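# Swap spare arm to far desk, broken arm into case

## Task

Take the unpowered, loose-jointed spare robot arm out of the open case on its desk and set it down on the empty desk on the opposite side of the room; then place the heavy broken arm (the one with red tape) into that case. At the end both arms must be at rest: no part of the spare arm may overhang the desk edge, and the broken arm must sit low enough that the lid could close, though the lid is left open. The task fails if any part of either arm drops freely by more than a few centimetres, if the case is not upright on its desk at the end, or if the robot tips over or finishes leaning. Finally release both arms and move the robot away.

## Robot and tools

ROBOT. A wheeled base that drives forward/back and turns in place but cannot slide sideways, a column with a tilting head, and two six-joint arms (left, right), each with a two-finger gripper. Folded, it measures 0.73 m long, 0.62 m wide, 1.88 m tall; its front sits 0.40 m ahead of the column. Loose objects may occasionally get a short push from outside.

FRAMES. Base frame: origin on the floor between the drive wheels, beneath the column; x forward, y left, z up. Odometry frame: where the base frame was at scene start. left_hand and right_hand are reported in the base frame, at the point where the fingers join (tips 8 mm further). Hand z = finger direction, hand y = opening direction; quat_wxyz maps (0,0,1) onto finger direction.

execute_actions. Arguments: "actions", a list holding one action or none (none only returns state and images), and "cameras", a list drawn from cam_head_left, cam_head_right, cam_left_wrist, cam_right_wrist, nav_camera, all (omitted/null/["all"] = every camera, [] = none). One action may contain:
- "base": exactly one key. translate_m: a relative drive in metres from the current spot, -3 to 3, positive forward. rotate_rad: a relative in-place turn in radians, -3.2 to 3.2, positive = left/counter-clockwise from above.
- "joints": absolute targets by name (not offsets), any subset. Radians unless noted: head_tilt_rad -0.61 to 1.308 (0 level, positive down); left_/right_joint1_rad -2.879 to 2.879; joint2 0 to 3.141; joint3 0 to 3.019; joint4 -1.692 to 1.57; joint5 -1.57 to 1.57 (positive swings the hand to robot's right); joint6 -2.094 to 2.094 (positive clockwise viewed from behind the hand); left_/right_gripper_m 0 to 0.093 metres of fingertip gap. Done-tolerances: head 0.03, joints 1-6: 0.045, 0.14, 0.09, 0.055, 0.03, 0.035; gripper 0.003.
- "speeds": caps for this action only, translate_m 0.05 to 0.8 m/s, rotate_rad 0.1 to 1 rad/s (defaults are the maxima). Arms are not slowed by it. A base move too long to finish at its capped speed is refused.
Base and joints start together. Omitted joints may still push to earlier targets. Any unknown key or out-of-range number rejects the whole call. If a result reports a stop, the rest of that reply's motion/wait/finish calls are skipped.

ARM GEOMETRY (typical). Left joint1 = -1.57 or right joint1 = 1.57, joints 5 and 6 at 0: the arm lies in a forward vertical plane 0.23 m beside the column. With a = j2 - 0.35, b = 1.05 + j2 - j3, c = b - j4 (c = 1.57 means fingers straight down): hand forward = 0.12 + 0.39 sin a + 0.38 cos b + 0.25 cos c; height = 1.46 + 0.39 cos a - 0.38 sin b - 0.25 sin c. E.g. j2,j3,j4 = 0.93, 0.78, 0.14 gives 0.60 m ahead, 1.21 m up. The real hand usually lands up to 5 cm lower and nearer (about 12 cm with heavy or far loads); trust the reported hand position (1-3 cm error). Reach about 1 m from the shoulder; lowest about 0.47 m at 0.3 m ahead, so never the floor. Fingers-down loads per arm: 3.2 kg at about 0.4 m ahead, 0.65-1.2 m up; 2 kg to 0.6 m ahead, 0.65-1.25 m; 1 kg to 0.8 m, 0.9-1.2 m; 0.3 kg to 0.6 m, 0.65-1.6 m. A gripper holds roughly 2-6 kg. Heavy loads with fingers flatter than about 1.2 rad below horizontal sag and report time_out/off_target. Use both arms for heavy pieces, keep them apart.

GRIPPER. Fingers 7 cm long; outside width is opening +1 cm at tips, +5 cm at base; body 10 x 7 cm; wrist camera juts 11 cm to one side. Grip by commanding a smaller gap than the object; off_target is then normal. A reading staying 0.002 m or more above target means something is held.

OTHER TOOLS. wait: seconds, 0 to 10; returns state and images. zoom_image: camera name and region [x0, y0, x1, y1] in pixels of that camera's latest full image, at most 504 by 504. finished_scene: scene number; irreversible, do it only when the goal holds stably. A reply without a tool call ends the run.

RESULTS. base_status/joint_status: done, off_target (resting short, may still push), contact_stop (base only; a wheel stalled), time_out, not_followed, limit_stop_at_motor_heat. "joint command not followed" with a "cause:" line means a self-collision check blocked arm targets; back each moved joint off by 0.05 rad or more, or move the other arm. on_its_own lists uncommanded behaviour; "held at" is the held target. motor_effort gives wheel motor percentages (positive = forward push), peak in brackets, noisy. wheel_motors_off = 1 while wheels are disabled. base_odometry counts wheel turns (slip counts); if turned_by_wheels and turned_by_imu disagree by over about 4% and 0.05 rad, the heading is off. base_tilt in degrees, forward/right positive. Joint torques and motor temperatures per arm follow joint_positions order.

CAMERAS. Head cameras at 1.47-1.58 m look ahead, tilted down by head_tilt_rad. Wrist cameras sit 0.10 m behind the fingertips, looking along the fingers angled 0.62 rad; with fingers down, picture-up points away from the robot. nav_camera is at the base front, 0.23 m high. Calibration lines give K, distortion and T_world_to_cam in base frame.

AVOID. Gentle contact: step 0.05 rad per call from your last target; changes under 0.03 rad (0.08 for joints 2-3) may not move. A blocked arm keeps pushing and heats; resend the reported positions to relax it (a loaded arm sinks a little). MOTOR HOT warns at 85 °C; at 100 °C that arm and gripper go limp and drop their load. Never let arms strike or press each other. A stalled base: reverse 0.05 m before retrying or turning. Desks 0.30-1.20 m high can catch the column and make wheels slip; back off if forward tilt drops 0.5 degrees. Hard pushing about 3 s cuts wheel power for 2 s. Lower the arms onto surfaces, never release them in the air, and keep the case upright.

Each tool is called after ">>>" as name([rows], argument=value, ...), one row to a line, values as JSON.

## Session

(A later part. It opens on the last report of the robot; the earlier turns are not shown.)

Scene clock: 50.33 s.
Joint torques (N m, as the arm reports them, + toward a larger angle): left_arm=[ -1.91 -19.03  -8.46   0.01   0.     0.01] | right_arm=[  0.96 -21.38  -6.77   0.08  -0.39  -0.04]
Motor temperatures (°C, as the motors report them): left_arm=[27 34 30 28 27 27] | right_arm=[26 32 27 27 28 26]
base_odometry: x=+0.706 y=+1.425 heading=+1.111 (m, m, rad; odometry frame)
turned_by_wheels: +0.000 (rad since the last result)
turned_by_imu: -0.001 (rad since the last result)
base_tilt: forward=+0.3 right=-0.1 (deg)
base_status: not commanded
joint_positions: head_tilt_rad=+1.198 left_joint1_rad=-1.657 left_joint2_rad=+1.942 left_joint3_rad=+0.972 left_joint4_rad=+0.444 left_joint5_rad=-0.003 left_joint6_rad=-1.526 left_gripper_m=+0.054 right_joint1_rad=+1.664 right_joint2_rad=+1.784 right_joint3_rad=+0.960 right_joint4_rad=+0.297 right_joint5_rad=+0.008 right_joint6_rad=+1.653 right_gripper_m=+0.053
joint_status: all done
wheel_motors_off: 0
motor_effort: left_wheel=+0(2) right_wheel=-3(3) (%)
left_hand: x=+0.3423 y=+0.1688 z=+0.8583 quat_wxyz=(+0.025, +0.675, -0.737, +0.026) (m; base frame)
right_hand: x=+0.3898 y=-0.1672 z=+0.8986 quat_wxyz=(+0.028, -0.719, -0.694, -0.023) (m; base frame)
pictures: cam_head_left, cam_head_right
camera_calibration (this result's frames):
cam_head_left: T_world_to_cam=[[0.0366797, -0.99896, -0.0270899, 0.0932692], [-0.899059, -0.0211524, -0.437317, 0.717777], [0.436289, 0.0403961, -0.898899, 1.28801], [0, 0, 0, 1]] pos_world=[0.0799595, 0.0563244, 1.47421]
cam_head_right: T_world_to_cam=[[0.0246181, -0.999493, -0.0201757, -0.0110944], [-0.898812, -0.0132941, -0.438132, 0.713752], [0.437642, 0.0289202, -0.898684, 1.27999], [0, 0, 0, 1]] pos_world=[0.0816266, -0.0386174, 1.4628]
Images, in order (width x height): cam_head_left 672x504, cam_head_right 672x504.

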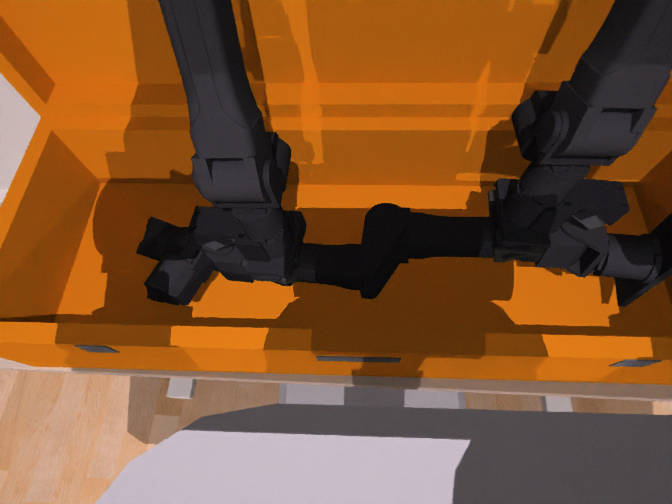

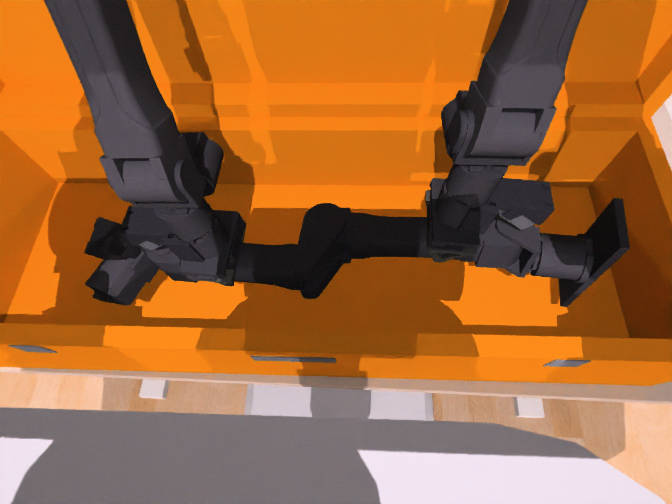

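>>> execute_actions([
  {"joints": {"left_joint1_rad": -1.676, "left_joint2_rad": 1.628, "left_joint3_rad": 0.726, "left_joint4_rad": 0.421, "left_joint5_rad": -0.01, "left_joint6_rad": -1.537, "right_joint1_rad": 1.675, "right_joint2_rad": 1.46, "right_joint3_rad": 0.769, "right_joint4_rad": 0.237, "right_joint5_rad": 0.01, "right_joint6_rad": 1.662}},
], cameras=["cam_head_left"])

>>> execute_actions([
  {"joints": {"left_joint1_rad": -1.694, "left_joint2_rad": 1.377, "left_joint3_rad": 0.574, "left_joint4_rad": 0.333, "left_joint5_rad": -0.02, "left_joint6_rad": -1.546, "right_joint1_rad": 1.694, "right_joint2_rad": 1.202, "right_joint3_rad": 0.654, "right_joint4_rad": 0.11, "right_joint5_rad": 0.02, "right_joint6_rad": 1.671}},
], cameras=["cam_head_left"])

Scene clock: 52.67 s.
Joint torques (N m, as the arm reports them, + toward a larger angle): left_arm=[ -1.58 -19.37  -9.02  -0.07  -0.11   0.03] | right_arm=[  1.11 -19.51  -4.77   0.09  -0.53   0.  ]
Motor temperatures (°C, as the motors report them): left_arm=[27 34 30 28 27 27] | right_arm=[26 33 27 27 28 26]
base_odometry: x=+0.706 y=+1.425 heading=+1.111 (m, m, rad; odometry frame)
turned_by_wheels: +0.000 (rad since the last result)
turned_by_imu: -0.001 (rad since the last result)
base_tilt: forward=+0.3 right=-0.1 (deg)
base_status: not commanded
joint_positions: head_tilt_rad=+1.198 left_joint1_rad=-1.674 left_joint2_rad=+1.723 left_joint3_rad=+0.795 left_joint4_rad=+0.425 left_joint5_rad=-0.010 left_joint6_rad=-1.535 left_gripper_m=+0.054 right_joint1_rad=+1.675 right_joint2_rad=+1.539 right_joint3_rad=+0.791 right_joint4_rad=+0.239 right_joint5_rad=+0.022 right_joint6_rad=+1.658 right_gripper_m=+0.053
joint_status: all done
wheel_motors_off: 0
motor_effort: left_wheel=+1(2) right_wheel=-1(5) (%)
left_hand: x=+0.3542 y=+0.1652 z=+0.9360 quat_wxyz=(+0.021, +0.675, -0.736, +0.036) (m; base frame)
right_hand: x=+0.3991 y=-0.1697 z=+0.9823 quat_wxyz=(+0.020, -0.719, -0.694, -0.029) (m; base frame)
pictures: cam_head_left
camera_calibration (this result's frames):
cam_head_left: T_world_to_cam=[[0.0366797, -0.99896, -0.0270899, 0.0932692], [-0.899059, -0.0211524, -0.437317, 0.717777], [0.436289, 0.0403961, -0.898899, 1.28801], [0, 0, 0, 1]] pos_world=[0.0799595, 0.0563244, 1.47421]
Images, in order (width x height): cam_head_left 672x504.

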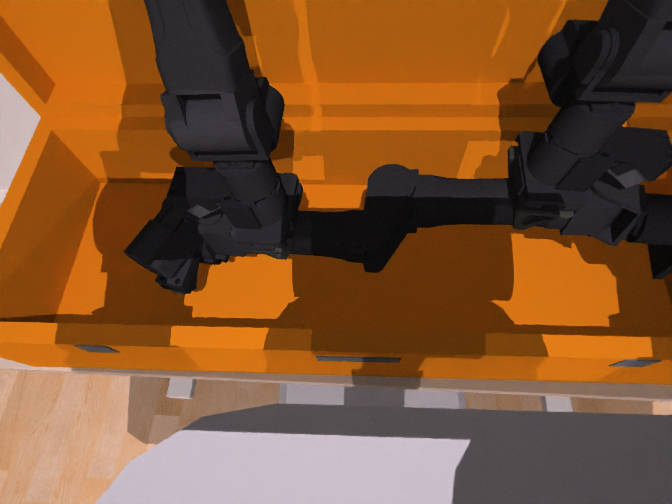

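Scene clock: 53.87 s.
Joint torques (N m, as the arm reports them, + toward a larger angle): left_arm=[ -1.15 -18.56  -7.26   0.07   0.07   0.06] | right_arm=[  1.08 -19.96  -2.8    0.26  -0.37   0.  ]
Motor temperatures (°C, as the motors report them): left_arm=[27 34 30 28 27 27] | right_arm=[26 33 27 27 28 26]
base_odometry: x=+0.706 y=+1.425 heading=+1.111 (m, m, rad; odometry frame)
turned_by_wheels: +0.000 (rad since the last result)
turned_by_imu: +0.000 (rad since the last result)
base_tilt: forward=+0.3 right=-0.1 (deg)
base_status: not commanded
joint_positions: head_tilt_rad=+1.198 left_joint1_rad=-1.693 left_joint2_rad=+1.476 left_joint3_rad=+0.631 left_joint4_rad=+0.335 left_joint5_rad=-0.025 left_joint6_rad=-1.545 left_gripper_m=+0.054 right_joint1_rad=+1.692 right_joint2_rad=+1.294 right_joint3_rad=+0.667 right_joint4_rad=+0.105 right_joint5_rad=+0.028 right_joint6_rad=+1.666 right_gripper_m=+0.053
joint_status: all done
wheel_motors_off: 0
motor_effort: left_wheel=+1(3) right_wheel=-1(2) (%)
left_hand: x=+0.3529 y=+0.1653 z=+1.0152 quat_wxyz=(+0.023, +0.676, -0.736, +0.034) (m; base frame)
right_hand: x=+0.3959 y=-0.1690 z=+1.0576 quat_wxyz=(+0.028, -0.719, -0.694, -0.027) (m; base frame)
pictures: cam_head_left
camera_calibration (this result's frames):
cam_head_left: T_world_to_cam=[[0.0366797, -0.99896, -0.0270899, 0.0932692], [-0.899059, -0.0211524, -0.437317, 0.717777], [0.436289, 0.0403961, -0.898899, 1.28801], [0, 0, 0, 1]] pos_world=[0.0799595, 0.0563244, 1.47421]
Images, in order (width x height): cam_head_left 672x504.

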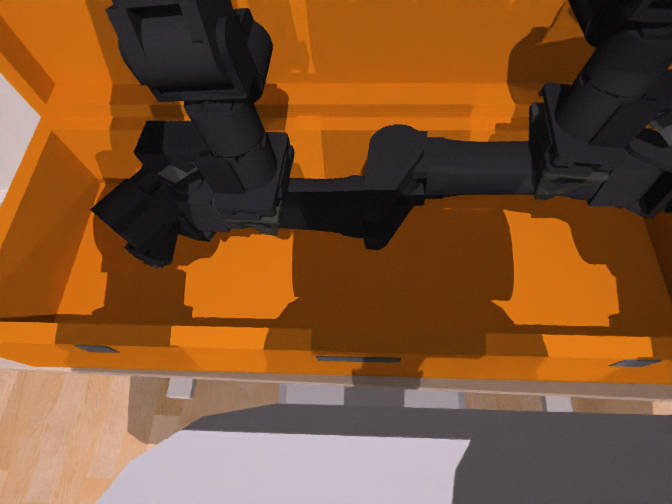

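>>> execute_actions([
  {"joints": {"left_joint1_rad": -1.714, "left_joint2_rad": 1.072, "left_joint3_rad": 0.466, "left_joint4_rad": 0.155, "left_joint5_rad": -0.035, "left_joint6_rad": -1.557, "right_joint1_rad": 1.716, "right_joint2_rad": 0.917, "right_joint3_rad": 0.596, "right_joint4_rad": -0.095, "right_joint5_rad": 0.035, "right_joint6_rad": 1.682}},
], cameras=[])

>>> execute_actions([
  {"joints": {"left_joint1_rad": -1.74, "left_joint2_rad": 0.769, "left_joint3_rad": 0.45, "left_joint4_rad": -0.088, "left_joint5_rad": -0.05, "left_joint6_rad": -1.57, "right_joint1_rad": 1.742, "right_joint2_rad": 0.657, "right_joint3_rad": 0.604, "right_joint4_rad": -0.331, "right_joint5_rad": 0.05, "right_joint6_rad": 1.695}},
], cameras=["cam_head_left", "cam_head_right"])

Scene clock: 56.83 s.
Joint torques (N m, as the arm reports them, + toward a larger angle): left_arm=[ -0.87 -17.02  -3.41  -0.1    0.     0.1 ] | right_arm=[  0.18 -19.06   1.54   0.45  -0.19   0.07]
Motor temperatures (°C, as the motors report them): left_arm=[27 35 30 28 27 27] | right_arm=[26 33 27 27 28 26]
base_odometry: x=+0.706 y=+1.425 heading=+1.111 (m, m, rad; odometry frame)
turned_by_wheels: +0.000 (rad since the last result)
turned_by_imu: -0.001 (rad since the last result)
base_tilt: forward=+0.3 right=-0.1 (deg)
base_status: not commanded
joint_positions: head_tilt_rad=+1.198 left_joint1_rad=-1.715 left_joint2_rad=+1.164 left_joint3_rad=+0.497 left_joint4_rad=+0.159 left_joint5_rad=-0.038 left_joint6_rad=-1.560 left_gripper_m=+0.054 right_joint1_rad=+1.719 right_joint2_rad=+1.008 right_joint3_rad=+0.587 right_joint4_rad=-0.104 right_joint5_rad=+0.038 right_joint6_rad=+1.671 right_gripper_m=+0.053
joint_status: all done
wheel_motors_off: 0
motor_effort: left_wheel=+1(3) right_wheel=-2(3) (%)
left_hand: x=+0.3520 y=+0.1663 z=+1.0989 quat_wxyz=(+0.025, +0.677, -0.735, +0.037) (m; base frame)
right_hand: x=+0.3970 y=-0.1673 z=+1.1371 quat_wxyz=(+0.033, -0.716, -0.697, -0.030) (m; base frame)
pictures: none
No camera images: the call's "cameras" was empty. Leave "cameras" out to get every camera's image.

Scene clock: 58.07 s.
Joint torques (N m, as the arm reports them, + toward a larger angle): left_arm=[ -0.32 -15.77   2.11  -0.37  -0.19   0.06] | right_arm=[  0.49 -18.     6.8    0.25  -0.01   0.1 ]
Motor temperatures (°C, as the motors report them): left_arm=[27 35 30 28 27 27] | right_arm=[26 33 27 27 28 26]
base_odometry: x=+0.706 y=+1.425 heading=+1.111 (m, m, rad; odometry frame)
turned_by_wheels: +0.000 (rad since the last result)
turned_by_imu: +0.000 (rad since the last result)
base_tilt: forward=+0.3 right=-0.1 (deg)
base_status: not commanded
joint_positions: head_tilt_rad=+1.198 left_joint1_rad=-1.743 left_joint2_rad=+0.858 left_joint3_rad=+0.443 left_joint4_rad=-0.078 left_joint5_rad=-0.047 left_joint6_rad=-1.569 left_gripper_m=+0.054 right_joint1_rad=+1.746 right_joint2_rad=+0.743 right_joint3_rad=+0.564 right_joint4_rad=-0.335 right_joint5_rad=+0.048 right_joint6_rad=+1.684 right_gripper_m=+0.053
joint_status: all done
wheel_motors_off: 0
motor_effort: left_wheel=+1(2) right_wheel=-2(5) (%)
left_hand: x=+0.3591 y=+0.1654 z=+1.1703 quat_wxyz=(+0.025, +0.675, -0.735, +0.048) (m; base frame)
right_hand: x=+0.4021 y=-0.1674 z=+1.2096 quat_wxyz=(+0.035, -0.716, -0.697, -0.039) (m; base frame)
pictures: cam_head_left, cam_head_right
camera_calibration (this result's frames):
cam_head_left: T_world_to_cam=[[0.0366797, -0.99896, -0.0270899, 0.0932692], [-0.899059, -0.0211524, -0.437317, 0.717777], [0.436289, 0.0403961, -0.898899, 1.28801], [0, 0, 0, 1]] pos_world=[0.0799595, 0.0563244, 1.47421]
cam_head_right: T_world_to_cam=[[0.0246181, -0.999493, -0.0201757, -0.0110944], [-0.898812, -0.0132941, -0.438133, 0.713752], [0.437643, 0.0289202, -0.898684, 1.27998], [0, 0, 0, 1]] pos_world=[0.0816266, -0.0386174, 1.4628]
Images, in order (width x height): cam_head_left 672x504, cam_head_right 672x504.

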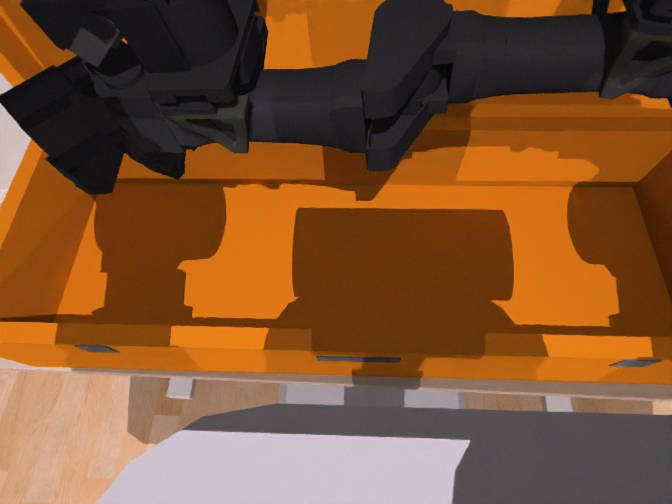

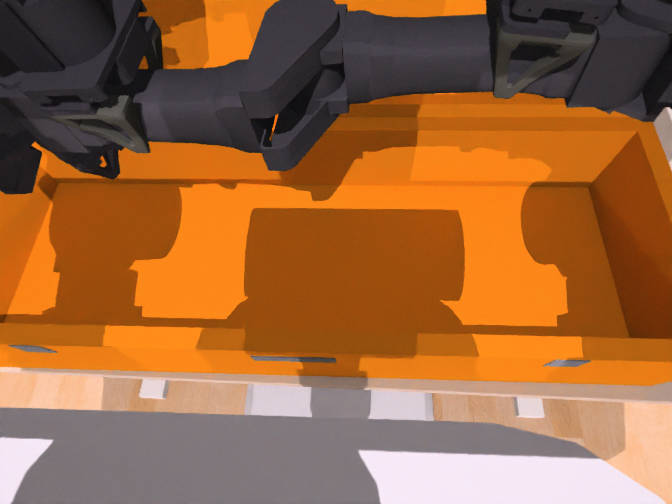

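>>> execute_actions([
  {"base": {"translate_m": -0.5}, "joints": {"head_tilt_rad": 0.9}},
], cameras=["cam_head_left"])

>>> execute_actions([
  {"base": {"rotate_rad": 2.94}, "speeds": {"rotate_rad": 0.9}, "joints": {"head_tilt_rad": 0.3, "left_joint1_rad": -1.714, "left_joint2_rad": 1.085, "left_joint3_rad": 0.472, "left_joint4_rad": 0.155, "left_joint5_rad": -0.035, "left_joint6_rad": -1.557, "right_joint1_rad": 1.716, "right_joint2_rad": 0.93, "right_joint3_rad": 0.596, "right_joint4_rad": -0.095, "right_joint5_rad": 0.035, "right_joint6_rad": 1.682}},
], cameras=["cam_head_left", "cam_head_right", "nav_camera"])

Scene clock: 67.27 s.
Joint torques (N m, as the arm reports them, + toward a larger angle): left_arm=[  0.05 -15.33   3.15  -0.03  -0.28   0.1 ] | right_arm=[  0.08 -17.73   7.8    0.7    0.03   0.01]
Motor temperatures (°C, as the motors report them): left_arm=[27 35 30 28 27 27] | right_arm=[26 33 28 27 28 26]
base_odometry: x=+0.484 y=+0.977 heading=+1.111 (m, m, rad; odometry frame)
turned_by_wheels: +0.001 (rad since the last result)
turned_by_imu: -0.003 (rad since the last result)
base_tilt: forward=+0.3 right=-0.1 (deg)
base_status: done
joint_positions: head_tilt_rad=+0.914 left_joint1_rad=-1.743 left_joint2_rad=+0.858 left_joint3_rad=+0.428 left_joint4_rad=-0.085 left_joint5_rad=-0.045 left_joint6_rad=-1.571 left_gripper_m=+0.054 right_joint1_rad=+1.749 right_joint2_rad=+0.743 right_joint3_rad=+0.550 right_joint4_rad=-0.344 right_joint5_rad=+0.047 right_joint6_rad=+1.690 right_gripper_m=+0.053
joint_status: all done
wheel_motors_off: 0
motor_effort: left_wheel=+0(45) right_wheel=-2(53) (%)
left_hand: x=+0.3480 y=+0.1657 z=+1.1696 quat_wxyz=(+0.034, +0.676, -0.735, +0.041) (m; base frame)
right_hand: x=+0.3907 y=-0.1670 z=+1.2078 quat_wxyz=(+0.044, -0.716, -0.696, -0.031) (m; base frame)
pictures: cam_head_left
camera_calibration (this result's frames):
cam_head_left: T_world_to_cam=[[0.0428042, -0.99896, -0.0157183, 0.0754507], [-0.74037, -0.0211524, -0.671867, 1.07105], [0.670836, 0.0403961, -0.740505, 1.03235], [0, 0, 0, 1]] pos_world=[0.0972046, 0.0563244, 1.48525]
Images, in order (width x height): cam_head_left 672x504.

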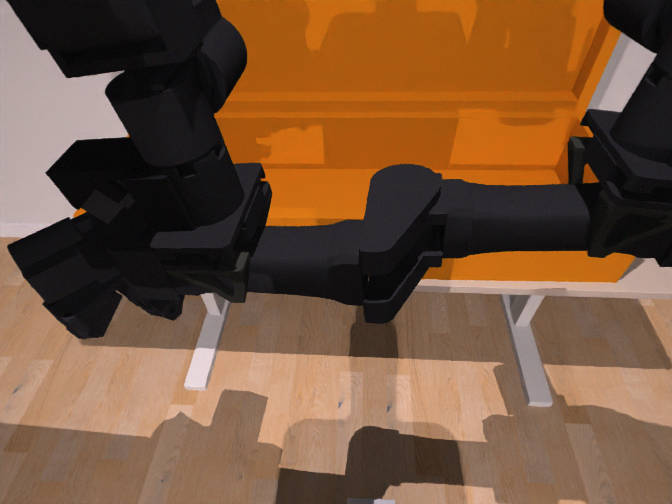

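Scene clock: 71.80 s.
Joint torques (N m, as the arm reports them, + toward a larger angle): left_arm=[ -0.52 -18.21  -3.64   0.38  -0.3    0.08] | right_arm=[  0.23 -19.22   1.81   0.54  -0.18   0.02]
Motor temperatures (°C, as the motors report them): left_arm=[27 35 30 28 27 27] | right_arm=[26 33 28 27 28 26]
base_odometry: x=+0.484 y=+0.977 heading=-2.232 (m, m, rad; odometry frame)
turned_by_wheels: +2.940 (rad since the last result)
turned_by_imu: +2.903 (rad since the last result)
base_tilt: forward=+0.3 right=-0.1 (deg)
base_status: done
joint_positions: head_tilt_rad=+0.319 left_joint1_rad=-1.714 left_joint2_rad=+1.184 left_joint3_rad=+0.503 left_joint4_rad=+0.148 left_joint5_rad=-0.029 left_joint6_rad=-1.557 left_gripper_m=+0.054 right_joint1_rad=+1.716 right_joint2_rad=+1.017 right_joint3_rad=+0.582 right_joint4_rad=-0.107 right_joint5_rad=+0.038 right_joint6_rad=+1.677 right_gripper_m=+0.054
joint_status: all done
wheel_motors_off: 0
motor_effort: left_wheel=+0(32) right_wheel=+1(45) (%)
left_hand: x=+0.3455 y=+0.1653 z=+1.0940 quat_wxyz=(+0.036, +0.675, -0.736, +0.031) (m; base frame)
right_hand: x=+0.3903 y=-0.1684 z=+1.1345 quat_wxyz=(+0.038, -0.718, -0.695, -0.023) (m; base frame)
pictures: cam_head_left, cam_head_right, nav_camera
camera_calibration (this result's frames):
cam_head_left: T_world_to_cam=[[0.0442596, -0.99896, 0.0109707, 0.0342769], [-0.236645, -0.0211524, -0.971366, 1.50709], [0.970588, 0.0403961, -0.237335, 0.242483], [0, 0, 0, 1]] pos_world=[0.119778, 0.0563244, 1.52111]
cam_head_right: T_world_to_cam=[[0.0312411, -0.999493, 0.00609131, -0.0518768], [-0.235859, -0.0132941, -0.971696, 1.50229], [0.971285, 0.0289202, -0.236155, 0.233009], [0, 0, 0, 1]] pos_world=[0.129633, -0.0386174, 1.51511]
Images, in order (width x height): cam_head_left 672x504, cam_head_right 672x504, nav_camera 672x504.

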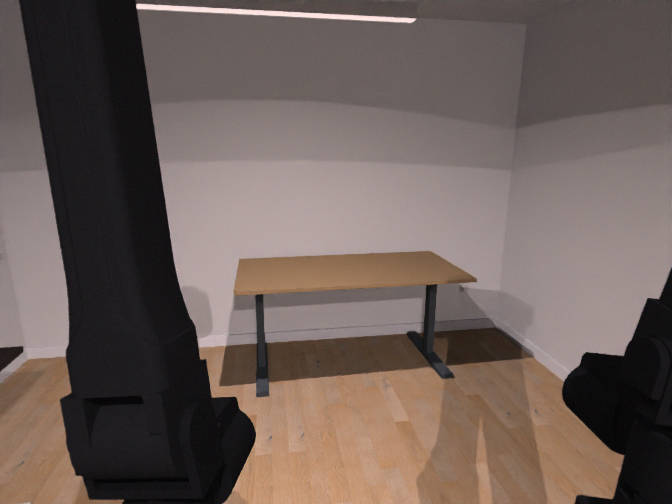

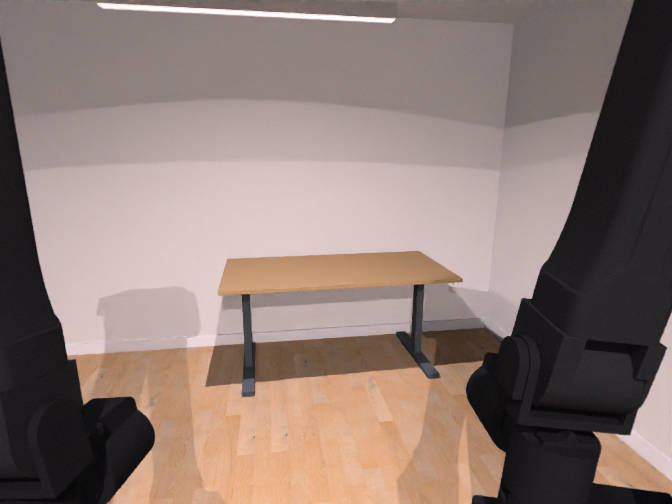

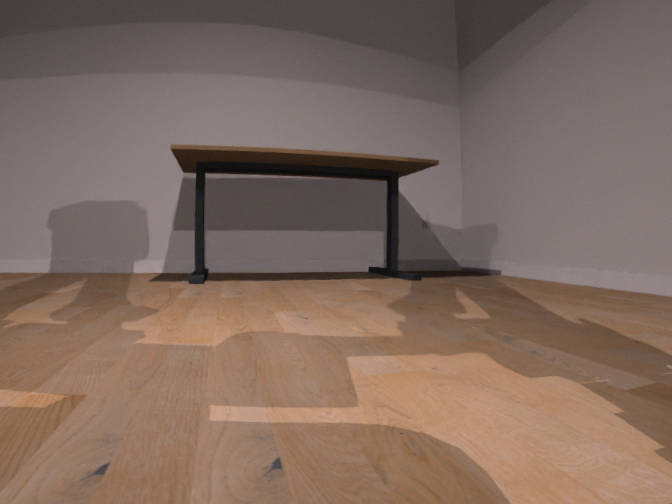

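>>> execute_actions([
  {"base": {"translate_m": 1.75}, "joints": {"head_tilt_rad": 0.75, "left_joint1_rad": -1.694, "left_joint2_rad": 1.377, "left_joint3_rad": 0.57, "left_joint4_rad": 0.333, "left_joint5_rad": -0.02, "left_joint6_rad": -1.546, "right_joint1_rad": 1.694, "right_joint2_rad": 1.205, "right_joint3_rad": 0.654, "right_joint4_rad": 0.11, "right_joint5_rad": 0.02, "right_joint6_rad": 1.671}},
], cameras=["cam_head_left", "cam_head_right", "nav_camera"])

Scene clock: 83.23 s.
Joint torques (N m, as the arm reports them, + toward a larger angle): left_arm=[ -1.52 -19.55  -7.49   0.23  -0.18   0.04] | right_arm=[  0.79 -20.13  -2.95   0.54  -0.45   0.03]
Motor temperatures (°C, as the motors report them): left_arm=[27 36 30 28 27 27] | right_arm=[26 34 27 27 28 26]
base_odometry: x=-0.590 y=-0.405 heading=-2.232 (m, m, rad; odometry frame)
turned_by_wheels: +0.000 (rad since the last result)
turned_by_imu: +0.003 (rad since the last result)
base_tilt: forward=+0.3 right=-0.1 (deg)
base_status: done
joint_positions: head_tilt_rad=+0.753 left_joint1_rad=-1.689 left_joint2_rad=+1.481 left_joint3_rad=+0.628 left_joint4_rad=+0.330 left_joint5_rad=-0.018 left_joint6_rad=-1.546 left_gripper_m=+0.054 right_joint1_rad=+1.695 right_joint2_rad=+1.297 right_joint3_rad=+0.668 right_joint4_rad=+0.096 right_joint5_rad=+0.030 right_joint6_rad=+1.664 right_gripper_m=+0.054
joint_status: all done
wheel_motors_off: 0
motor_effort: left_wheel=+1(48) right_wheel=-1(59) (%)
left_hand: x=+0.3477 y=+0.1662 z=+1.0144 quat_wxyz=(+0.029, +0.676, -0.735, +0.031) (m; base frame)
right_hand: x=+0.3929 y=-0.1679 z=+1.0569 quat_wxyz=(+0.031, -0.717, -0.696, -0.023) (m; base frame)
pictures: cam_head_left, cam_head_right, nav_camera
camera_calibration (this result's frames):
cam_head_left: T_world_to_cam=[[0.0447724, -0.99896, -0.00864283, 0.064456], [-0.622909, -0.0211524, -0.782008, 1.23479], [0.781012, 0.0403961, -0.623208, 0.846206], [0, 0, 0, 1]] pos_world=[0.105382, 0.0563244, 1.49354]
cam_head_right: T_world_to_cam=[[0.0309087, -0.999493, -0.00760013, -0.0307753], [-0.622335, -0.0132941, -0.782638, 1.23047], [0.782141, 0.0289202, -0.62243, 0.837329], [0, 0, 0, 1]] pos_world=[0.111804, -0.0386174, 1.48396]
Images, in order (width x height): cam_head_left 672x504, cam_head_right 672x504, nav_camera 672x504.

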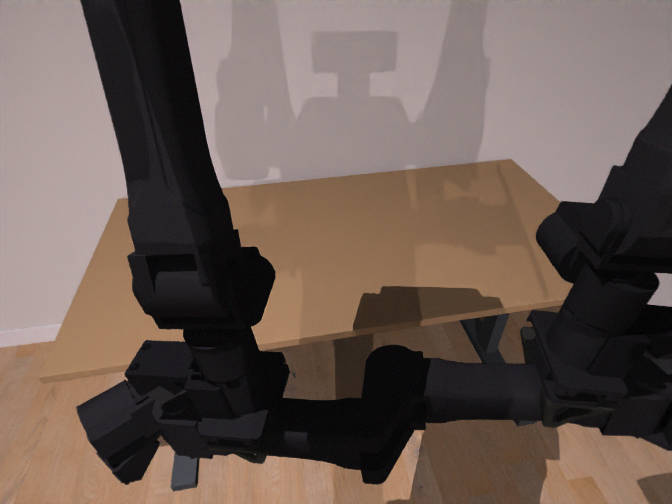

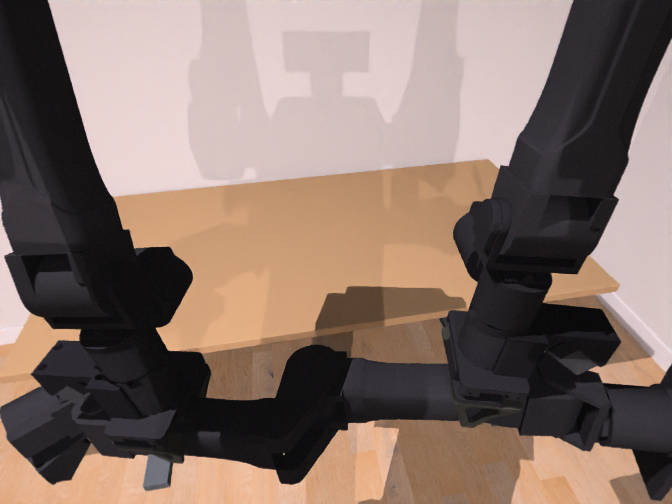

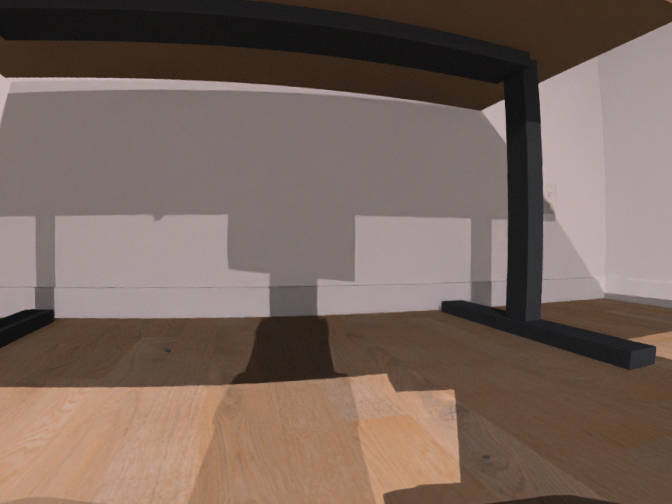

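>>> execute_actions([
  {"base": {"translate_m": 0.6}, "joints": {"head_tilt_rad": 1.2, "left_joint1_rad": -1.684, "left_joint2_rad": 1.503, "left_joint3_rad": 0.635, "left_joint4_rad": 0.387, "left_joint5_rad": -0.015, "left_joint6_rad": -1.541, "right_joint1_rad": 1.684, "right_joint2_rad": 1.34, "right_joint3_rad": 0.707, "right_joint4_rad": 0.19, "right_joint5_rad": 0.015, "right_joint6_rad": 1.666}},
], cameras=["cam_head_left", "cam_head_right"])

>>> execute_actions([
  {"base": {"rotate_rad": 0.34}, "speeds": {"rotate_rad": 0.6}},
], cameras=["cam_head_left", "cam_head_right"])

Scene clock: 89.77 s.
Joint torques (N m, as the arm reports them, + toward a larger angle): left_arm=[ -1.79 -19.36  -8.81   0.04  -0.13   0.06] | right_arm=[  0.81 -20.34  -4.35   0.64  -0.39   0.04]
Motor temperatures (°C, as the motors report them): left_arm=[27 36 30 28 27 27] | right_arm=[26 34 27 27 28 26]
base_odometry: x=-0.958 y=-0.879 heading=-2.232 (m, m, rad; odometry frame)
turned_by_wheels: +0.000 (rad since the last result)
turned_by_imu: +0.000 (rad since the last result)
base_tilt: forward=+0.3 right=-0.1 (deg)
base_status: done
joint_positions: head_tilt_rad=+1.199 left_joint1_rad=-1.678 left_joint2_rad=+1.601 left_joint3_rad=+0.705 left_joint4_rad=+0.387 left_joint5_rad=-0.014 left_joint6_rad=-1.539 left_gripper_m=+0.054 right_joint1_rad=+1.686 right_joint2_rad=+1.425 right_joint3_rad=+0.730 right_joint4_rad=+0.178 right_joint5_rad=+0.023 right_joint6_rad=+1.658 right_gripper_m=+0.054
joint_status: all done
wheel_motors_off: 0
motor_effort: left_wheel=+0(34) right_wheel=+2(42) (%)
left_hand: x=+0.3530 y=+0.1674 z=+0.9767 quat_wxyz=(+0.022, +0.676, -0.736, +0.034) (m; base frame)
right_hand: x=+0.3983 y=-0.1672 z=+1.0185 quat_wxyz=(+0.026, -0.717, -0.696, -0.029) (m; base frame)
pictures: cam_head_left, cam_head_right
camera_calibration (this result's frames):
cam_head_left: T_world_to_cam=[[0.0366721, -0.99896, -0.0271002, 0.0932854], [-0.899181, -0.0211524, -0.437065, 0.717396], [0.436037, 0.0403961, -0.899021, 1.28821], [0, 0, 0, 1]] pos_world=[0.0799411, 0.0563244, 1.4742]
cam_head_right: T_world_to_cam=[[0.0246124, -0.999493, -0.0201826, -0.0110835], [-0.898935, -0.0132941, -0.437881, 0.713371], [0.437391, 0.0289202, -0.898806, 1.28019], [0, 0, 0, 1]] pos_world=[0.081605, -0.0386174, 1.46279]
Images, in order (width x height): cam_head_left 672x504, cam_head_right 672x504.

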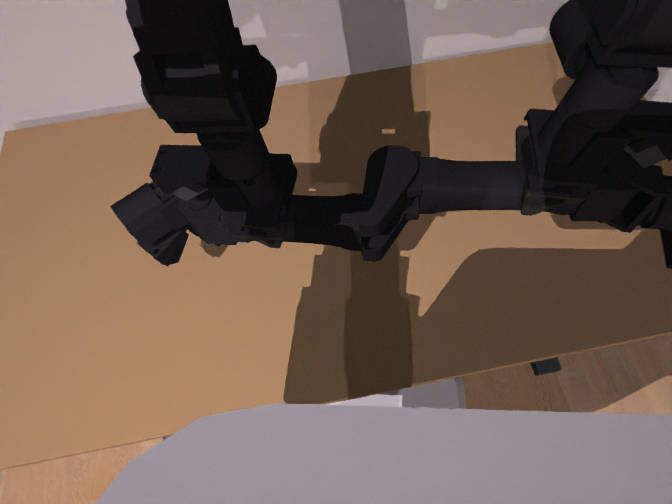

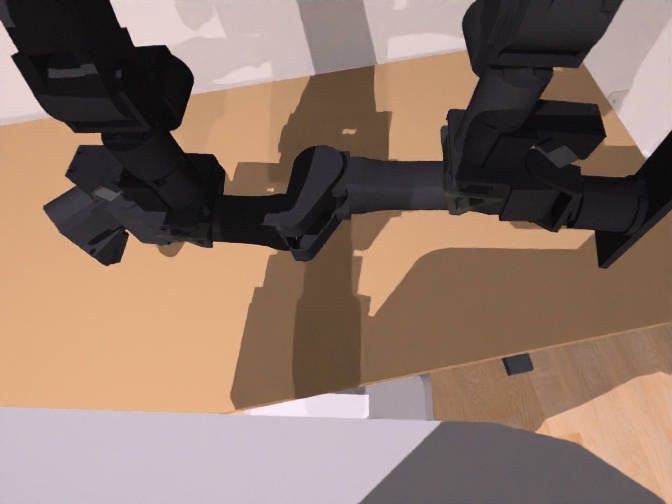

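Scene clock: 91.33 s.
Joint torques (N m, as the arm reports them, + toward a larger angle): left_arm=[ -1.61 -19.18  -8.86   0.02  -0.25  -0.01] | right_arm=[  0.93 -19.99  -4.21   0.67  -0.28   0.02]
Motor temperatures (°C, as the motors report them): left_arm=[27 36 31 28 27 27] | right_arm=[26 34 27 27 28 26]
base_odometry: x=-0.958 y=-0.879 heading=-1.892 (m, m, rad; odometry frame)
turned_by_wheels: +0.340 (rad since the last result)
turned_by_imu: +0.330 (rad since the last result)
base_tilt: forward=+0.3 right=+0.0 (deg)
base_status: done
joint_positions: head_tilt_rad=+1.199 left_joint1_rad=-1.677 left_joint2_rad=+1.601 left_joint3_rad=+0.705 left_joint4_rad=+0.387 left_joint5_rad=-0.011 left_joint6_rad=-1.536 left_gripper_m=+0.054 right_joint1_rad=+1.686 right_joint2_rad=+1.425 right_joint3_rad=+0.729 right_joint4_rad=+0.178 right_joint5_rad=+0.020 right_joint6_rad=+1.660 right_gripper_m=+0.054
joint_status: not commanded
wheel_motors_off: 0
motor_effort: left_wheel=-1(35) right_wheel=-2(47) (%)
left_hand: x=+0.3528 y=+0.1678 z=+0.9767 quat_wxyz=(+0.023, +0.675, -0.737, +0.035) (m; base frame)
right_hand: x=+0.3974 y=-0.1670 z=+1.0186 quat_wxyz=(+0.027, -0.718, -0.695, -0.029) (m; base frame)
pictures: cam_head_left, cam_head_right
camera_calibration (this result's frames):
cam_head_left: T_world_to_cam=[[0.0366721, -0.99896, -0.0271002, 0.0932854], [-0.899181, -0.0211524, -0.437065, 0.717396], [0.436037, 0.0403961, -0.899021, 1.28821], [0, 0, 0, 1]] pos_world=[0.0799411, 0.0563244, 1.4742]
cam_head_right: T_world_to_cam=[[0.0246124, -0.999493, -0.0201826, -0.0110835], [-0.898935, -0.0132941, -0.437881, 0.713371], [0.437391, 0.0289202, -0.898806, 1.28019], [0, 0, 0, 1]] pos_world=[0.081605, -0.0386174, 1.46279]
Images, in order (width x height): cam_head_left 672x504, cam_head_right 672x504.

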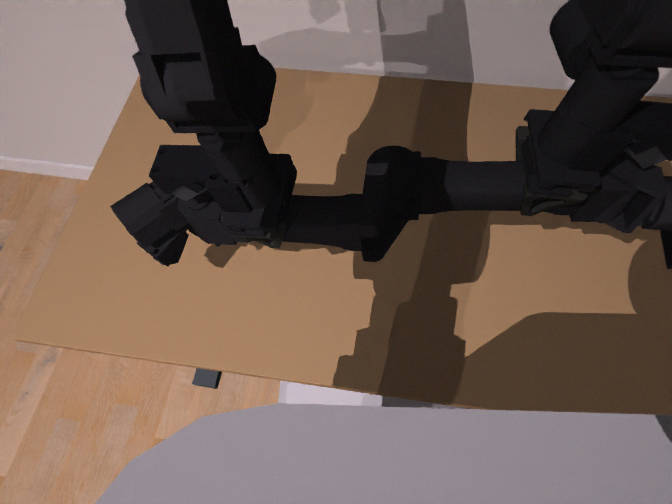

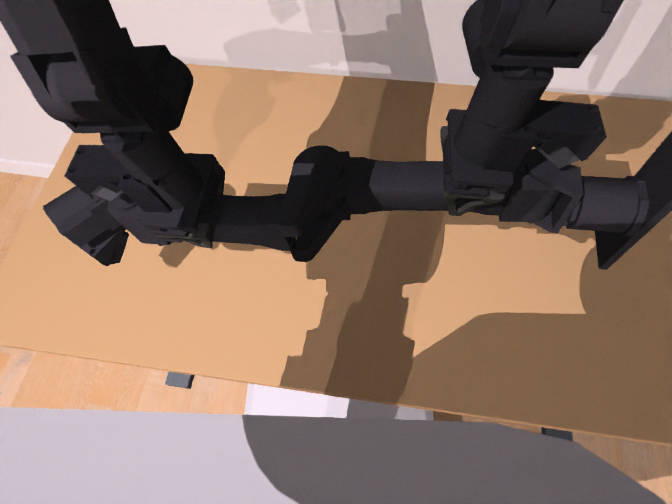

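>>> execute_actions([
  {"base": {"translate_m": 0.05}, "joints": {"left_joint1_rad": -1.676, "left_joint2_rad": 1.628, "left_joint3_rad": 0.72, "left_joint4_rad": 0.421, "left_joint5_rad": -0.01, "left_joint6_rad": -1.537, "right_joint1_rad": 1.675, "right_joint2_rad": 1.47, "right_joint3_rad": 0.769, "right_joint4_rad": 0.245, "right_joint5_rad": 0.01, "right_joint6_rad": 1.662}},
], cameras=["cam_head_left"])

Scene clock: 94.10 s.
Joint torques (N m, as the arm reports them, + toward a larger angle): left_arm=[ -1.64 -18.82  -8.78   0.19  -0.12   0.02] | right_arm=[  0.83 -20.24  -5.26   0.88  -0.33   0.02]
Motor temperatures (°C, as the motors report them): left_arm=[27 36 31 28 27 27] | right_arm=[26 34 27 27 28 26]
base_odometry: x=-0.974 y=-0.926 heading=-1.891 (m, m, rad; odometry frame)
turned_by_wheels: +0.001 (rad since the last result)
turned_by_imu: +0.000 (rad since the last result)
base_tilt: forward=+0.3 right=-0.1 (deg)
base_status: done
joint_positions: head_tilt_rad=+1.199 left_joint1_rad=-1.671 left_joint2_rad=+1.718 left_joint3_rad=+0.784 left_joint4_rad=+0.415 left_joint5_rad=-0.010 left_joint6_rad=-1.534 left_gripper_m=+0.054 right_joint1_rad=+1.677 right_joint2_rad=+1.548 right_joint3_rad=+0.795 right_joint4_rad=+0.228 right_joint5_rad=+0.016 right_joint6_rad=+1.657 right_gripper_m=+0.054
joint_status: all done
wheel_motors_off: 0
motor_effort: left_wheel=+2(45) right_wheel=+0(53) (%)
left_hand: x=+0.3484 y=+0.1678 z=+0.9386 quat_wxyz=(+0.025, +0.675, -0.737, +0.029) (m; base frame)
right_hand: x=+0.3944 y=-0.1672 z=+0.9797 quat_wxyz=(+0.028, -0.718, -0.695, -0.026) (m; base frame)
pictures: cam_head_left
camera_calibration (this result's frames):
cam_head_left: T_world_to_cam=[[0.036669, -0.99896, -0.0271044, 0.093292], [-0.899231, -0.0211524, -0.436962, 0.717239], [0.435934, 0.0403961, -0.899071, 1.28829], [0, 0, 0, 1]] pos_world=[0.0799335, 0.0563244, 1.4742]
Images, in order (width x height): cam_head_left 672x504.

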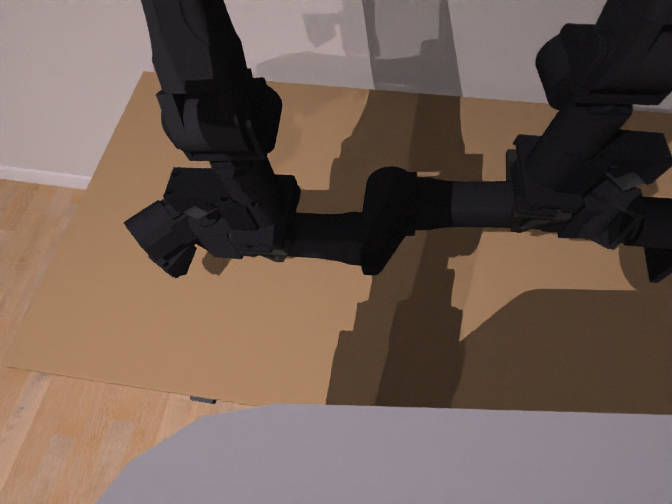

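>>> execute_actions([
  {"base": {"rotate_rad": -0.13}, "speeds": {"rotate_rad": 0.12}, "joints": {"left_joint1_rad": -1.671, "left_joint2_rad": 1.708, "left_joint3_rad": 0.792, "left_joint4_rad": 0.43, "right_joint1_rad": 1.67, "right_joint2_rad": 1.556, "right_joint3_rad": 0.832, "right_joint4_rad": 0.265}},
], cameras=["cam_head_left"])

Scene clock: 96.70 s.
Joint torques (N m, as the arm reports them, + toward a larger angle): left_arm=[ -1.43 -18.43  -8.54   0.49  -0.24   0.05] | right_arm=[  0.97 -19.22  -5.46   0.94  -0.15   0.04]
Motor temperatures (°C, as the motors report them): left_arm=[27 36 31 28 27 27] | right_arm=[26 34 27 27 28 26]
base_odometry: x=-0.974 y=-0.926 heading=-2.020 (m, m, rad; odometry frame)
turned_by_wheels: -0.129 (rad since the last result)
turned_by_imu: -0.126 (rad since the last result)
base_tilt: forward=+0.3 right=-0.1 (deg)
base_status: done
joint_positions: head_tilt_rad=+1.199 left_joint1_rad=-1.667 left_joint2_rad=+1.790 left_joint3_rad=+0.855 left_joint4_rad=+0.417 left_joint5_rad=-0.007 left_joint6_rad=-1.532 left_gripper_m=+0.054 right_joint1_rad=+1.669 right_joint2_rad=+1.624 right_joint3_rad=+0.858 right_joint4_rad=+0.245 right_joint5_rad=+0.013 right_joint6_rad=+1.653 right_gripper_m=+0.054
joint_status: all done
wheel_motors_off: 0
motor_effort: left_wheel=+1(35) right_wheel=-1(39) (%)
left_hand: x=+0.3526 y=+0.1669 z=+0.9113 quat_wxyz=(+0.025, +0.675, -0.737, +0.030) (m; base frame)
right_hand: x=+0.4000 y=-0.1687 z=+0.9530 quat_wxyz=(+0.026, -0.718, -0.695, -0.026) (m; base frame)
pictures: cam_head_left
camera_calibration (this result's frames):
cam_head_left: T_world_to_cam=[[0.036669, -0.99896, -0.0271044, 0.093292], [-0.899231, -0.0211524, -0.436963, 0.71724], [0.435935, 0.0403961, -0.899071, 1.28829], [0, 0, 0, 1]] pos_world=[0.0799336, 0.0563244, 1.4742]
Images, in order (width x height): cam_head_left 672x504.

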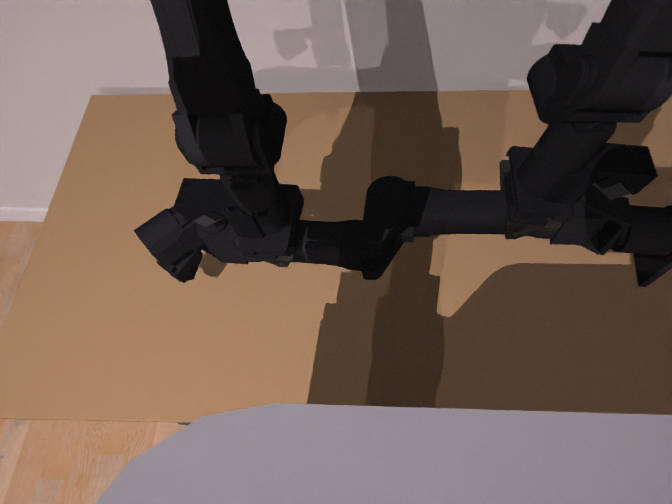

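>>> execute_actions([
  {"joints": {"left_joint2_rad": 1.765, "left_joint3_rad": 0.84, "left_joint4_rad": 0.435, "right_joint2_rad": 1.62, "right_joint3_rad": 0.875, "right_joint4_rad": 0.28}},
], cameras=["cam_head_left"])

Scene clock: 99.73 s.
Joint torques (N m, as the arm reports them, + toward a larger angle): left_arm=[ -2.2  -16.18  -6.99   0.54   0.18  -0.04] | right_arm=[  1.33 -19.1   -5.48   0.85  -0.06   0.01]
Motor temperatures (°C, as the motors report them): left_arm=[27 36 31 28 27 27] | right_arm=[26 34 27 27 28 26]
base_odometry: x=-0.974 y=-0.926 heading=-2.020 (m, m, rad; odometry frame)
turned_by_wheels: +0.000 (rad since the last result)
turned_by_imu: -0.001 (rad since the last result)
base_tilt: forward=+0.3 right=-0.1 (deg)
base_status: not commanded
joint_positions: head_tilt_rad=+1.199 left_joint1_rad=-1.665 left_joint2_rad=+1.821 left_joint3_rad=+0.883 left_joint4_rad=+0.422 left_joint5_rad=-0.020 left_joint6_rad=-1.529 left_gripper_m=+0.054 right_joint1_rad=+1.669 right_joint2_rad=+1.684 right_joint3_rad=+0.903 right_joint4_rad=+0.262 right_joint5_rad=+0.010 right_joint6_rad=+1.655 right_gripper_m=+0.054
joint_status: all done
wheel_motors_off: 0
motor_effort: left_wheel=+2(2) right_wheel=-3(4) (%)
left_hand: x=+0.3537 y=+0.1694 z=+0.8999 quat_wxyz=(+0.019, +0.675, -0.737, +0.025) (m; base frame)
right_hand: x=+0.4009 y=-0.1666 z=+0.9321 quat_wxyz=(+0.026, -0.719, -0.694, -0.028) (m; base frame)
pictures: cam_head_left
camera_calibration (this result's frames):
cam_head_left: T_world_to_cam=[[0.036669, -0.99896, -0.0271044, 0.093292], [-0.899231, -0.0211524, -0.436962, 0.71724], [0.435934, 0.0403961, -0.899071, 1.28829], [0, 0, 0, 1]] pos_world=[0.0799335, 0.0563244, 1.4742]
Images, in order (width x height): cam_head_left 672x504.

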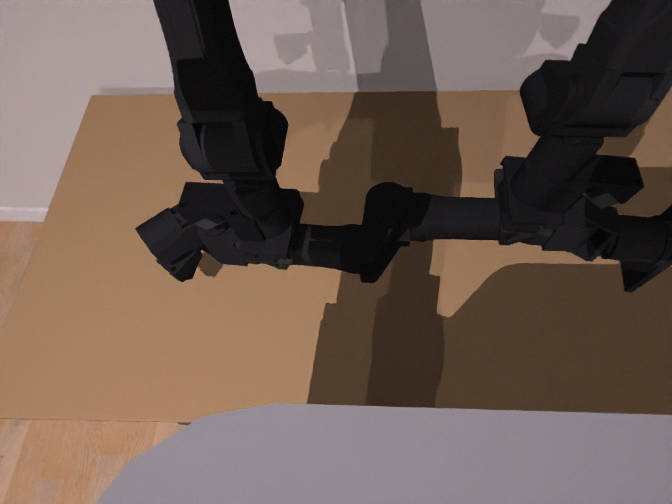

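>>> execute_actions([
  {"base": {"translate_m": -0.06}, "speeds": {"translate_m": 0.06}, "joints": {"left_joint2_rad": 1.80, "left_joint3_rad": 0.872, "right_joint2_rad": 1.65, "right_joint3_rad": 0.897}},
], cameras=["cam_head_left"])

Scene clock: 102.17 s.
Joint torques (N m, as the arm reports them, + toward a larger angle): left_arm=[ -2.11 -15.78  -6.06   0.39   0.16  -0.03] | right_arm=[  1.33 -19.38  -5.75   0.47  -0.06   0.03]
Motor temperatures (°C, as the motors report them): left_arm=[27 36 31 28 27 27] | right_arm=[26 34 27 27 28 26]
base_odometry: x=-0.948 y=-0.872 heading=-2.020 (m, m, rad; odometry frame)
turned_by_wheels: +0.000 (rad since the last result)
turned_by_imu: +0.000 (rad since the last result)
base_tilt: forward=+0.3 right=-0.1 (deg)
base_status: done
joint_positions: head_tilt_rad=+1.199 left_joint1_rad=-1.664 left_joint2_rad=+1.849 left_joint3_rad=+0.904 left_joint4_rad=+0.425 left_joint5_rad=-0.019 left_joint6_rad=-1.529 left_gripper_m=+0.054 right_joint1_rad=+1.667 right_joint2_rad=+1.716 right_joint3_rad=+0.925 right_joint4_rad=+0.271 right_joint5_rad=+0.010 right_joint6_rad=+1.654 right_gripper_m=+0.054
joint_status: all done
wheel_motors_off: 0
motor_effort: left_wheel=+0(26) right_wheel=+2(68) (%)
left_hand: x=+0.3516 y=+0.1690 z=+0.8900 quat_wxyz=(+0.020, +0.675, -0.737, +0.024) (m; base frame)
right_hand: x=+0.3991 y=-0.1673 z=+0.9211 quat_wxyz=(+0.026, -0.719, -0.694, -0.026) (m; base frame)
pictures: cam_head_left
camera_calibration (this result's frames):
cam_head_left: T_world_to_cam=[[0.0366625, -0.99896, -0.0271133, 0.093306], [-0.899337, -0.0211524, -0.436744, 0.716908], [0.435716, 0.0403961, -0.899177, 1.28846], [0, 0, 0, 1]] pos_world=[0.0799176, 0.0563244, 1.47419]
Images, in order (width x height): cam_head_left 672x504.

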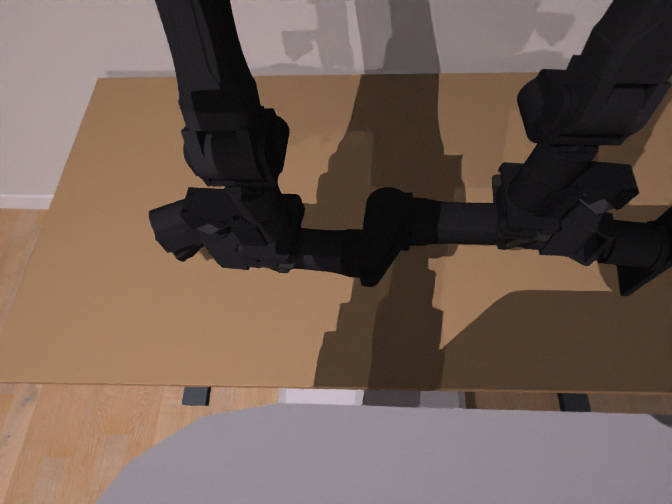

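>>> execute_actions([
  {"base": {"translate_m": -0.05}, "speeds": {"translate_m": 0.06}, "joints": {"left_joint1_rad": -1.665, "left_joint2_rad": 1.86, "left_joint3_rad": 0.928, "left_joint4_rad": 0.44, "right_joint1_rad": 1.664, "right_joint2_rad": 1.72, "right_joint3_rad": 0.95, "right_joint4_rad": 0.295}},
], cameras=["cam_head_left", "cam_head_right"])

Scene clock: 104.93 s.
Joint torques (N m, as the arm reports them, + toward a larger angle): left_arm=[ -1.72 -17.39  -6.89   0.51  -0.25  -0.02] | right_arm=[  1.63 -19.55  -6.49   0.69  -0.4    0.08]
Motor temperatures (°C, as the motors report them): left_arm=[27 36 31 28 27 27] | right_arm=[26 34 27 27 28 26]
base_odometry: x=-0.926 y=-0.827 heading=-2.021 (m, m, rad; odometry frame)
turned_by_wheels: -0.001 (rad since the last result)
turned_by_imu: -0.002 (rad since the last result)
base_tilt: forward=+0.3 right=-0.1 (deg)
base_status: done
joint_positions: head_tilt_rad=+1.199 left_joint1_rad=-1.663 left_joint2_rad=+1.926 left_joint3_rad=+0.967 left_joint4_rad=+0.429 left_joint5_rad=-0.006 left_joint6_rad=-1.529 left_gripper_m=+0.054 right_joint1_rad=+1.661 right_joint2_rad=+1.794 right_joint3_rad=+0.983 right_joint4_rad=+0.281 right_joint5_rad=+0.019 right_joint6_rad=+1.650 right_gripper_m=+0.054
joint_status: all done
wheel_motors_off: 0
motor_effort: left_wheel=+0(45) right_wheel=+2(54) (%)
left_hand: x=+0.3441 y=+0.1662 z=+0.8628 quat_wxyz=(+0.028, +0.675, -0.737, +0.024) (m; base frame)
right_hand: x=+0.3947 y=-0.1701 z=+0.8933 quat_wxyz=(+0.024, -0.719, -0.695, -0.018) (m; base frame)
pictures: cam_head_left, cam_head_right
camera_calibration (this result's frames):
cam_head_left: T_world_to_cam=[[0.0366587, -0.99896, -0.0271183, 0.0933139], [-0.899397, -0.0211524, -0.436621, 0.716722], [0.435593, 0.0403961, -0.899237, 1.28856], [0, 0, 0, 1]] pos_world=[0.0799086, 0.0563244, 1.47419]
cam_head_right: T_world_to_cam=[[0.0246025, -0.999493, -0.0201948, -0.0110643], [-0.899151, -0.0132941, -0.437437, 0.712698], [0.436947, 0.0289202, -0.899022, 1.28054], [0, 0, 0, 1]] pos_world=[0.0815668, -0.0386174, 1.46277]
Images, in order (width x height): cam_head_left 672x504, cam_head_right 672x504.

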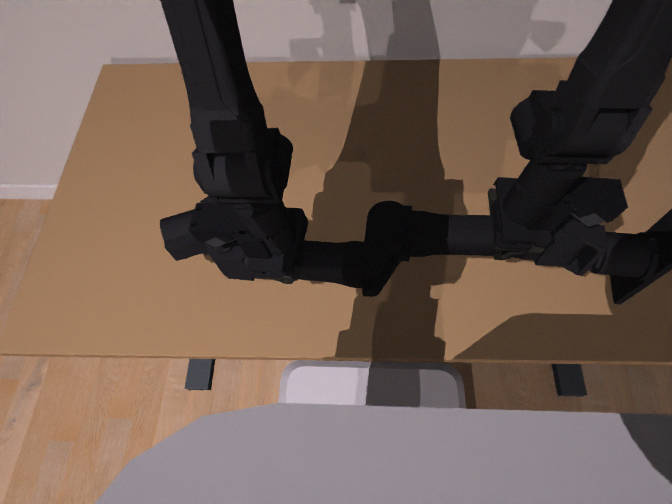

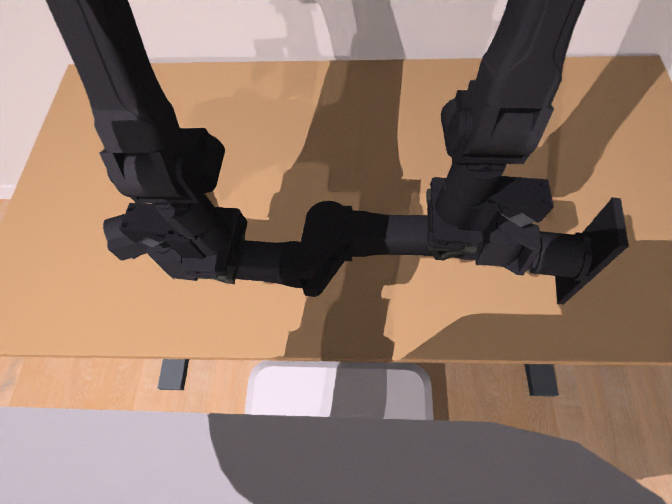

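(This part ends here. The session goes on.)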